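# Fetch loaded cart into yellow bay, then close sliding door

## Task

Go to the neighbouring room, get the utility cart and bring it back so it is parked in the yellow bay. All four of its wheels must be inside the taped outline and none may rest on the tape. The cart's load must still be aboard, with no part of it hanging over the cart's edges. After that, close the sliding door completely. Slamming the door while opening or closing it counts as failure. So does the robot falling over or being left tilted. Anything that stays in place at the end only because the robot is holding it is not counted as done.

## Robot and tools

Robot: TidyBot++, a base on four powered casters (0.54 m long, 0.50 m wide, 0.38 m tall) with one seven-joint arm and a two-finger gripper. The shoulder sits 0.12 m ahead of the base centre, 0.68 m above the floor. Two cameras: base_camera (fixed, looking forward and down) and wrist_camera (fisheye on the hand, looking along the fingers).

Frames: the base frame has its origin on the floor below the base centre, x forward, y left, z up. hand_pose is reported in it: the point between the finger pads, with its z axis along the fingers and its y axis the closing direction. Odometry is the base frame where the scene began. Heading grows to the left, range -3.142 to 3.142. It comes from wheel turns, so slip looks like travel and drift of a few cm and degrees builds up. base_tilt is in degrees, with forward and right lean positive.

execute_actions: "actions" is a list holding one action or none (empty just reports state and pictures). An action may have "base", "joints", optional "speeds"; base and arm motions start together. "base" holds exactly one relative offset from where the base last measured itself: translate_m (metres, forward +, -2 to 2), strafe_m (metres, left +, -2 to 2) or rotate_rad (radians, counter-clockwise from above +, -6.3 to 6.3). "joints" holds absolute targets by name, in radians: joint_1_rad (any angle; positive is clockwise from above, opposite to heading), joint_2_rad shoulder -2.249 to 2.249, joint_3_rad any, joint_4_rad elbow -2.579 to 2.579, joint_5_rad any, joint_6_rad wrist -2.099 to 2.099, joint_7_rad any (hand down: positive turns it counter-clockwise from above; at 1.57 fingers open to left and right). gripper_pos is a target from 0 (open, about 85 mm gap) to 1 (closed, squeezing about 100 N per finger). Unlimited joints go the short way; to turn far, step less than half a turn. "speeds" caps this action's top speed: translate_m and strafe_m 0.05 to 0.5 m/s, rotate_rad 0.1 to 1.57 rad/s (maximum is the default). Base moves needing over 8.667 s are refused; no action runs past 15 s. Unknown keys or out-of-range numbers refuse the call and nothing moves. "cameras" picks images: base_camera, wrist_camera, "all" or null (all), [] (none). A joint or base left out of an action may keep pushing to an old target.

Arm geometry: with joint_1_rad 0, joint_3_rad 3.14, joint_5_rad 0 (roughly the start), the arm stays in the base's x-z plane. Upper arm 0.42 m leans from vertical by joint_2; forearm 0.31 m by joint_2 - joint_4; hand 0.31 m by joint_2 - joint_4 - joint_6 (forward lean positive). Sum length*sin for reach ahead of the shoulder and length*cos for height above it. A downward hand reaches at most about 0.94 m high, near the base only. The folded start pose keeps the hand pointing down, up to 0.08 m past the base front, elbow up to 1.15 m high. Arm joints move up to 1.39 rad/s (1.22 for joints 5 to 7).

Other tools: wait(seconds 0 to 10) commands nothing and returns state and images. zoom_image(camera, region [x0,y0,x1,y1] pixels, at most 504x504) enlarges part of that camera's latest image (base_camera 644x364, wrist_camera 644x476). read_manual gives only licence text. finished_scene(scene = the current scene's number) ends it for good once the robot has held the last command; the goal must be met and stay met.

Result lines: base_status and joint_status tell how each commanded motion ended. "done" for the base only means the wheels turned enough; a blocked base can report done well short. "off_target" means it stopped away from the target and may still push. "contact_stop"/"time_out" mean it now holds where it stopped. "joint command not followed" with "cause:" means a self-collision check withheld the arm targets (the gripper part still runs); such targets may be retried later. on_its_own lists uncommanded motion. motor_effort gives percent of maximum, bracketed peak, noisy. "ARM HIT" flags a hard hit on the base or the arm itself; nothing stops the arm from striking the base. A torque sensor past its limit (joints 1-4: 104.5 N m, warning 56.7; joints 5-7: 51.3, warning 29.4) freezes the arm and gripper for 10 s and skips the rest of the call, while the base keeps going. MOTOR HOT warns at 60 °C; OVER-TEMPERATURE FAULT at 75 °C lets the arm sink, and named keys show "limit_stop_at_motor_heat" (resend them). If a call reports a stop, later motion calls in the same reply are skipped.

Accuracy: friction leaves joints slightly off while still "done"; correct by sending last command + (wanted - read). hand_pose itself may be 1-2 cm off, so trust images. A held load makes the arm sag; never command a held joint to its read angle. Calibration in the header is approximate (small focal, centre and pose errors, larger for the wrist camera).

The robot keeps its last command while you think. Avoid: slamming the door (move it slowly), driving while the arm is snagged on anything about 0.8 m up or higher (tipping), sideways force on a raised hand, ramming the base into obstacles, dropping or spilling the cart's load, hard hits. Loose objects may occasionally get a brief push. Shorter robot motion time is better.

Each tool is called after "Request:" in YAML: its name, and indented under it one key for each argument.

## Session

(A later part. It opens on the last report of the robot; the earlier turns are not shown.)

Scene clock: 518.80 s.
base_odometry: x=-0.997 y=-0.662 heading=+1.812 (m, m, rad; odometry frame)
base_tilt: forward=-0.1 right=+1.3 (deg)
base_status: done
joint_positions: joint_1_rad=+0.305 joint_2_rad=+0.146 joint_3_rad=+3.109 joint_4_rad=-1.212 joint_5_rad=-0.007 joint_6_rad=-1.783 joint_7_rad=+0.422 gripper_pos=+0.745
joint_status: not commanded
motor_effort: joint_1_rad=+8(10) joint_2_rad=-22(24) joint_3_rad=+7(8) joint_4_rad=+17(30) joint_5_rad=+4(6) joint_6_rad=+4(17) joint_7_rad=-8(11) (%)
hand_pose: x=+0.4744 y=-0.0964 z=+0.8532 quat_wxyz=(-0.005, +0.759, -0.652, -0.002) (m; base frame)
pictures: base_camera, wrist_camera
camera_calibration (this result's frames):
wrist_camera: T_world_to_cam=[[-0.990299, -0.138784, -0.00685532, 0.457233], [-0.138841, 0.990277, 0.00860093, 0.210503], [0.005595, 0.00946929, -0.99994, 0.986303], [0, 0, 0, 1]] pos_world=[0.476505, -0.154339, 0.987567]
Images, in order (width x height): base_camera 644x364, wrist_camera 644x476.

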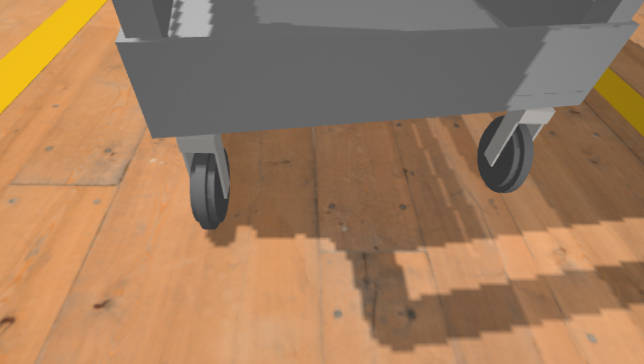

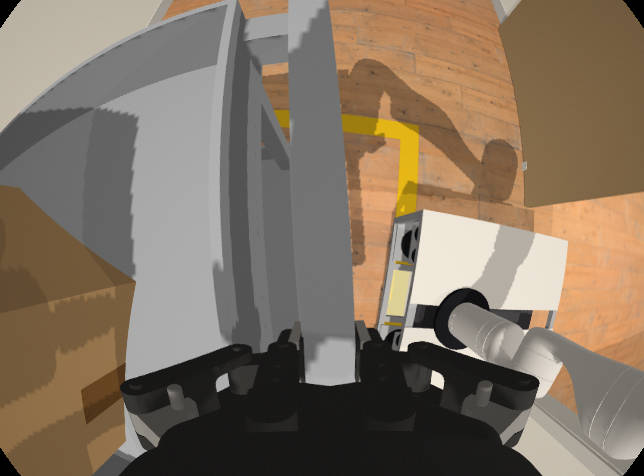

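Request:
execute_actions:
  actions:
    - {"joints":{"gripper_pos":0.52,"joint_1_rad":0.30,"joint_3_rad":3.115,"joint_7_rad":0.45}}
  cameras: []

Request:
execute_actions:
  actions:
    - {"joints":{"joint_2_rad":0.15,"joint_4_rad":-0.92,"joint_6_rad":-2.09}}

Scene clock: 533.50 s.
base_odometry: x=-0.997 y=-0.662 heading=+1.812 (m, m, rad; odometry frame)
base_tilt: forward=-0.2 right=+1.2 (deg)
base_status: not commanded
joint_positions: joint_1_rad=+0.301 joint_2_rad=+0.146 joint_3_rad=+3.113 joint_4_rad=-1.212 joint_5_rad=-0.007 joint_6_rad=-1.783 joint_7_rad=+0.437 gripper_pos=+0.520
joint_status: all done
motor_effort: joint_1_rad=+0(9) joint_2_rad=-20(22) joint_3_rad=+0(7) joint_4_rad=+16(19) joint_5_rad=-1(4) joint_6_rad=+1(7) joint_7_rad=+0(8) (%)
hand_pose: x=+0.4743 y=-0.0965 z=+0.8530 quat_wxyz=(-0.005, +0.763, -0.646, -0.003) (m; base frame)
pictures: none
No camera images: the call's "cameras" was empty. Leave "cameras" out to get every camera's image.

Scene clock: 534.87 s.
base_odometry: x=-0.997 y=-0.662 heading=+1.812 (m, m, rad; odometry frame)
base_tilt: forward=-0.2 right=+1.2 (deg)
base_status: not commanded
joint_positions: joint_1_rad=+0.301 joint_2_rad=+0.146 joint_3_rad=+3.113 joint_4_rad=-0.931 joint_5_rad=-0.007 joint_6_rad=-2.057 joint_7_rad=+0.437 gripper_pos=+0.520
joint_status: all done
motor_effort: joint_1_rad=+0(0) joint_2_rad=-19(21) joint_3_rad=+0(0) joint_4_rad=+15(18) joint_5_rad=+0(1) joint_6_rad=+1(2) joint_7_rad=+0(0) (%)
hand_pose: x=+0.4472 y=-0.0895 z=+0.9359 quat_wxyz=(-0.007, +0.764, -0.646, +0.001) (m; base frame)
pictures: base_camera, wrist_camera
camera_calibration (this result's frames):
wrist_camera: T_world_to_cam=[[-0.987931, -0.154309, -0.0134864, 0.435587], [-0.154377, 0.988003, 0.00419394, 0.210064], [0.0126774, 0.00622531, -0.9999, 1.06555], [0, 0, 0, 1]] pos_world=[0.44925, -0.146962, 1.07043]
Images, in order (width x height): base_camera 644x364, wrist_camera 644x476.

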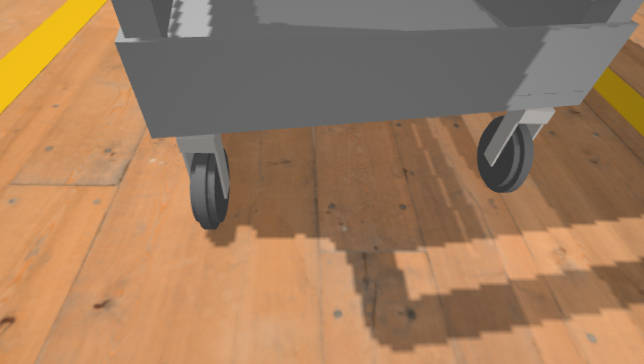

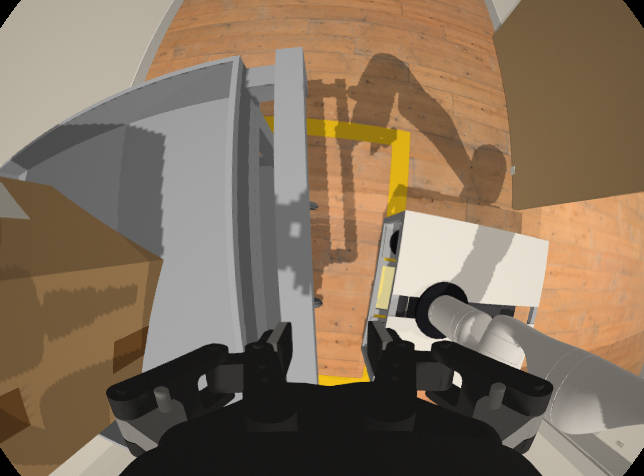

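Request:
execute_actions:
  actions:
    - {"base":{"strafe_m":-0.485},"joints":{"joint_1_rad":3.15,"joint_2_rad":-0.56,"joint_3_rad":3.15,"joint_4_rad":-1.76,"joint_5_rad":0.0,"joint_6_rad":-0.34,"joint_7_rad":1.6,"gripper_pos":0}}

Scene clock: 565.50 s.
base_odometry: x=-0.526 y=-0.545 heading=+1.813 (m, m, rad; odometry frame)
base_tilt: forward=-0.1 right=+1.3 (deg)
base_status: done
joint_positions: joint_1_rad=+3.139 joint_2_rad=-0.546 joint_3_rad=+3.137 joint_4_rad=-1.745 joint_5_rad=-0.007 joint_6_rad=-0.375 joint_7_rad=+1.570 gripper_pos=+0.000
joint_status: all done
motor_effort: joint_1_rad=+1(3) joint_2_rad=-2(20) joint_3_rad=+1(2) joint_4_rad=+22(21) joint_5_rad=-1(1) joint_6_rad=+9(10) joint_7_rad=+1(0) (%)
hand_pose: x=-0.2664 y=-0.0062 z=+1.1547 quat_wxyz=(+0.706, +0.002, -0.708, +0.005) (m; base frame)
pictures: base_camera, wrist_camera
camera_calibration (this result's frames):
wrist_camera: T_world_to_cam=[[-0.0118021, 0.999787, -0.0169151, 0.0175462], [0.000637464, -0.0169088, -0.999857, 1.21111], [-0.99993, -0.0118112, -0.00043777, -0.131102], [0, 0, 0, 1]] pos_world=[-0.131658, 0.00138744, 1.21118]
Images, in order (width x height): base_camera 644x364, wrist_camera 644x476.

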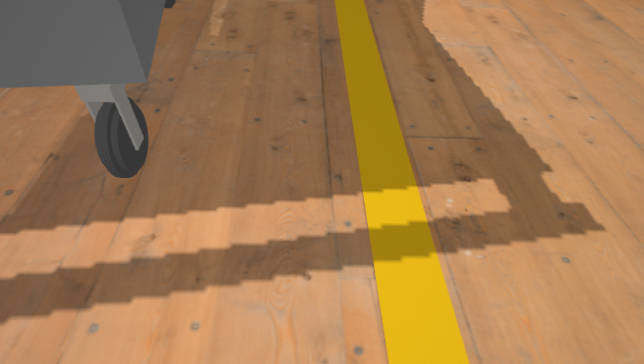

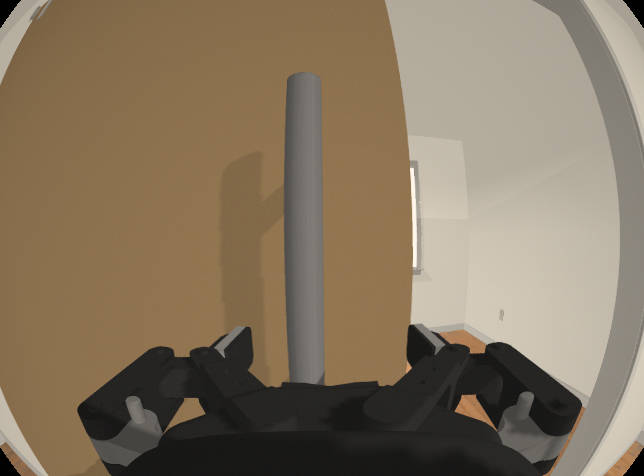

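Request:
execute_actions:
  actions:
    - {"joints":{"joint_2_rad":-0.39,"joint_4_rad":-1.688,"joint_6_rad":-0.24,"gripper_pos":0.3}}
  cameras: ["wrist_camera"]

Scene clock: 583.57 s.
base_odometry: x=-0.526 y=-0.545 heading=+1.813 (m, m, rad; odometry frame)
base_tilt: forward=-0.2 right=+1.3 (deg)
base_status: not commanded
joint_positions: joint_1_rad=+3.139 joint_2_rad=-0.389 joint_3_rad=+3.137 joint_4_rad=-1.700 joint_5_rad=-0.007 joint_6_rad=-0.276 joint_7_rad=+1.570 gripper_pos=+0.300
joint_status: all done
motor_effort: joint_1_rad=+0(0) joint_2_rad=-6(9) joint_3_rad=+1(0) joint_4_rad=+22(23) joint_5_rad=-1(1) joint_6_rad=+10(10) joint_7_rad=+0(1) (%)
hand_pose: x=-0.3365 y=-0.0063 z=+1.1466 quat_wxyz=(+0.701, +0.001, -0.713, +0.005) (m; base frame)
pictures: wrist_camera
camera_calibration (this result's frames):
wrist_camera: T_world_to_cam=[[-0.0111747, 0.999777, -0.0178908, 0.0180151], [0.0144245, -0.0177289, -0.999739, 1.20753], [-0.999834, -0.0114299, -0.0142232, -0.185334], [0, 0, 0, 1]] pos_world=[-0.20252, 0.00127879, 1.20491]
Images, in order (width x height): wrist_camera 644x476.

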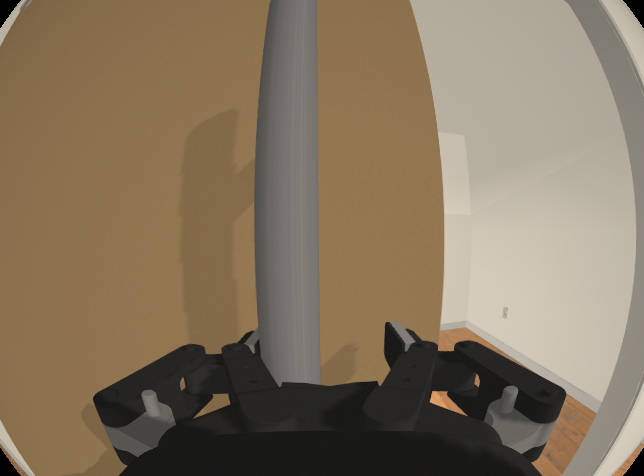

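Request:
execute_actions:
  actions:
    - {"base":{"strafe_m":0.79},"speeds":{"strafe_m":0.25}}

Scene clock: 590.50 s.
base_odometry: x=-1.293 y=-0.735 heading=+1.813 (m, m, rad; odometry frame)
base_tilt: forward=-0.2 right=+1.2 (deg)
base_status: done
joint_positions: joint_1_rad=+3.143 joint_2_rad=-0.381 joint_3_rad=+3.147 joint_4_rad=-1.697 joint_5_rad=-0.007 joint_6_rad=-0.266 joint_7_rad=+1.571 gripper_pos=+0.300
joint_status: not commanded
motor_effort: joint_1_rad=+0(16) joint_2_rad=-7(13) joint_3_rad=+0(20) joint_4_rad=+22(28) joint_5_rad=+0(5) joint_6_rad=+10(14) joint_7_rad=+0(1) (%)
hand_pose: x=-0.3398 y=+0.0023 z=+1.1485 quat_wxyz=(+0.703, -0.005, -0.711, +0.002) (m; base frame)
pictures: base_camera, wrist_camera
camera_calibration (this result's frames):
wrist_camera: T_world_to_cam=[[0.00332229, 0.999757, -0.0217931, 0.0188598], [0.00829801, -0.02182, -0.999727, 1.20752], [-0.99996, 0.00314055, -0.00836849, -0.195352], [0, 0, 0, 1]] pos_world=[-0.205427, 0.00810632, 1.20596]
Images, in order (width x height): base_camera 644x364, wrist_camera 644x476.

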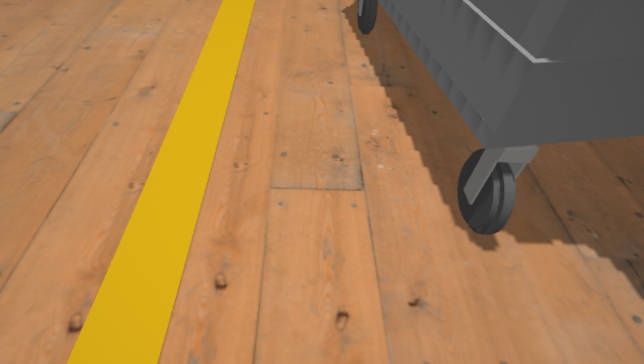

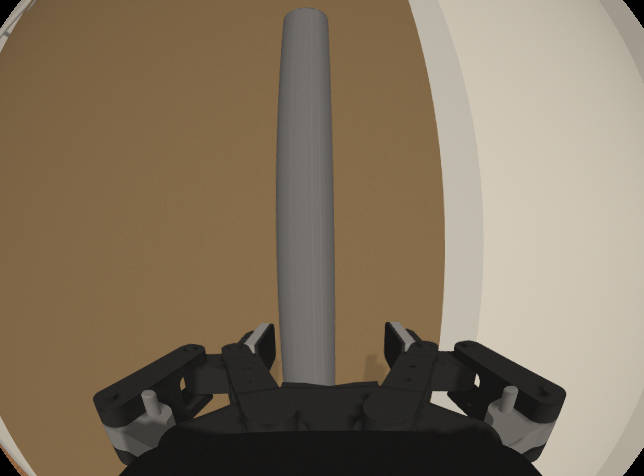

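Request:
execute_actions:
  actions:
    - {"base":{"strafe_m":0.17},"speeds":{"strafe_m":0.07}}

Scene clock: 606.57 s.
base_odometry: x=-1.457 y=-0.776 heading=+1.814 (m, m, rad; odometry frame)
base_tilt: forward=-0.2 right=+1.2 (deg)
base_status: done
joint_positions: joint_1_rad=+3.056 joint_2_rad=-0.381 joint_3_rad=+3.038 joint_4_rad=-1.695 joint_5_rad=-0.007 joint_6_rad=-0.265 joint_7_rad=+1.571 gripper_pos=+0.300
joint_status: not commanded
motor_effort: joint_1_rad=+18(20) joint_2_rad=-10(13) joint_3_rad=+22(24) joint_4_rad=+22(24) joint_5_rad=+5(5) joint_6_rad=+8(10) joint_7_rad=+1(1) (%)
hand_pose: x=-0.3286 y=-0.1028 z=+1.1478 quat_wxyz=(+0.701, +0.076, -0.707, +0.054) (m; base frame)
pictures: base_camera, wrist_camera
camera_calibration (this result's frames):
wrist_camera: T_world_to_cam=[[-0.184755, 0.982601, 0.018974, 0.0135038], [0.00450381, 0.0201527, -0.999787, 1.20757], [-0.982774, -0.184631, -0.00814877, -0.197711], [0, 0, 0, 1]] pos_world=[-0.197249, -0.0741082, 1.20545]
Images, in order (width x height): base_camera 644x364, wrist_camera 644x476.

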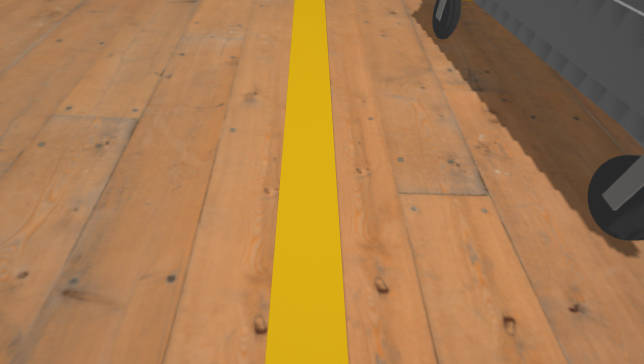

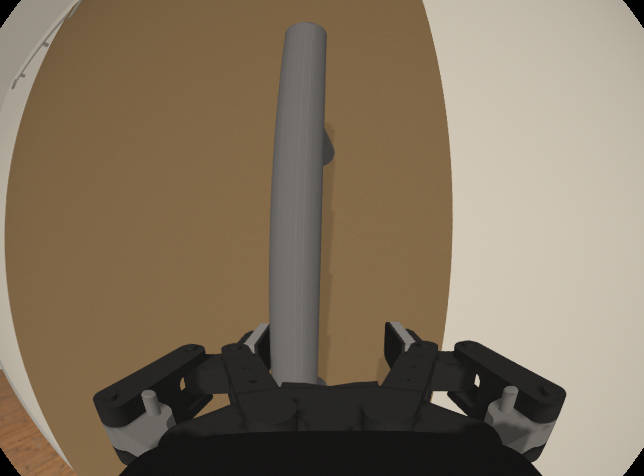

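Request:
zoom_image:
  camera: "base_camera"
  region: [400, 0, 560, 60]

Request:
execute_actions:
  actions:
    - {"base":{"strafe_m":-0.12},"speeds":{"strafe_m":0.2},"joints":{"gripper_pos":0.0}}

Region (400, 0, 560, 60) of base_camera's 644x364 image, scaled by 3.150; it fills the top 189 rows of this view, and the rest is white.

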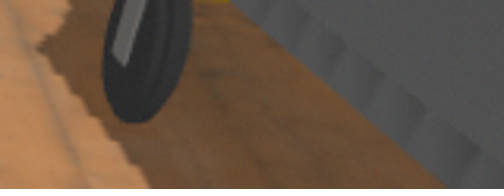

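Scene clock: 615.87 s.
base_odometry: x=-1.341 y=-0.747 heading=+1.815 (m, m, rad; odometry frame)
base_tilt: forward=-0.1 right=+1.2 (deg)
base_status: done
joint_positions: joint_1_rad=+3.146 joint_2_rad=-0.385 joint_3_rad=+3.147 joint_4_rad=-1.693 joint_5_rad=-0.007 joint_6_rad=-0.265 joint_7_rad=+1.571 gripper_pos=+0.000
joint_status: all done
motor_effort: joint_1_rad=+1(15) joint_2_rad=-7(12) joint_3_rad=+0(20) joint_4_rad=+22(27) joint_5_rad=+0(5) joint_6_rad=+9(14) joint_7_rad=+0(1) (%)
hand_pose: x=-0.3379 y=+0.0033 z=+1.1528 quat_wxyz=(+0.706, -0.006, -0.708, +0.001) (m; base frame)
pictures: base_camera, wrist_camera
camera_calibration (this result's frames):
wrist_camera: T_world_to_cam=[[0.00539817, 0.999752, -0.0216082, 0.0184466], [-0.000443884, -0.0216061, -0.999766, 1.20896], [-0.999985, 0.0054065, 0.00032714, -0.203421], [0, 0, 0, 1]] pos_world=[-0.202981, 0.00877852, 1.20914]
Images, in order (width x height): base_camera 644x364, wrist_camera 644x476.

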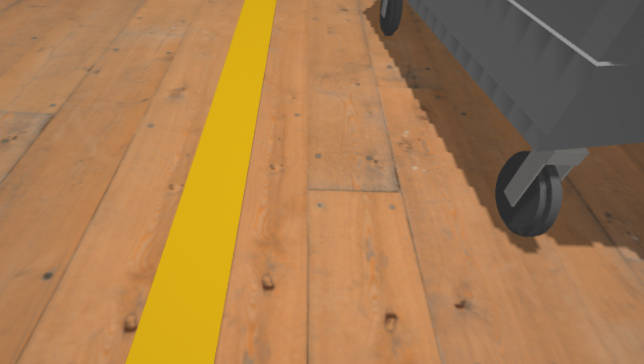

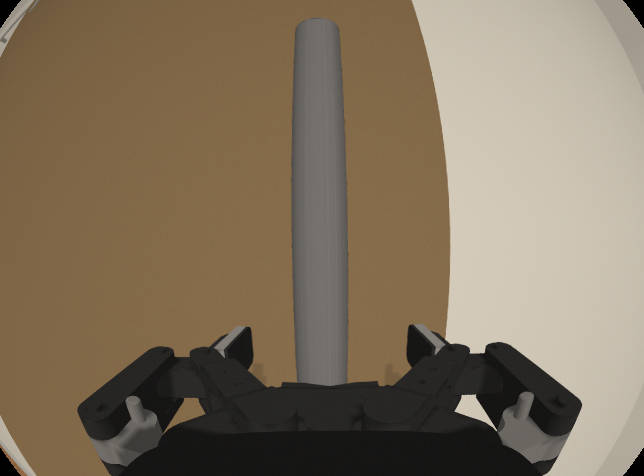

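Request:
finished_scene:
  scene: 2

The scene is finished: the task was done.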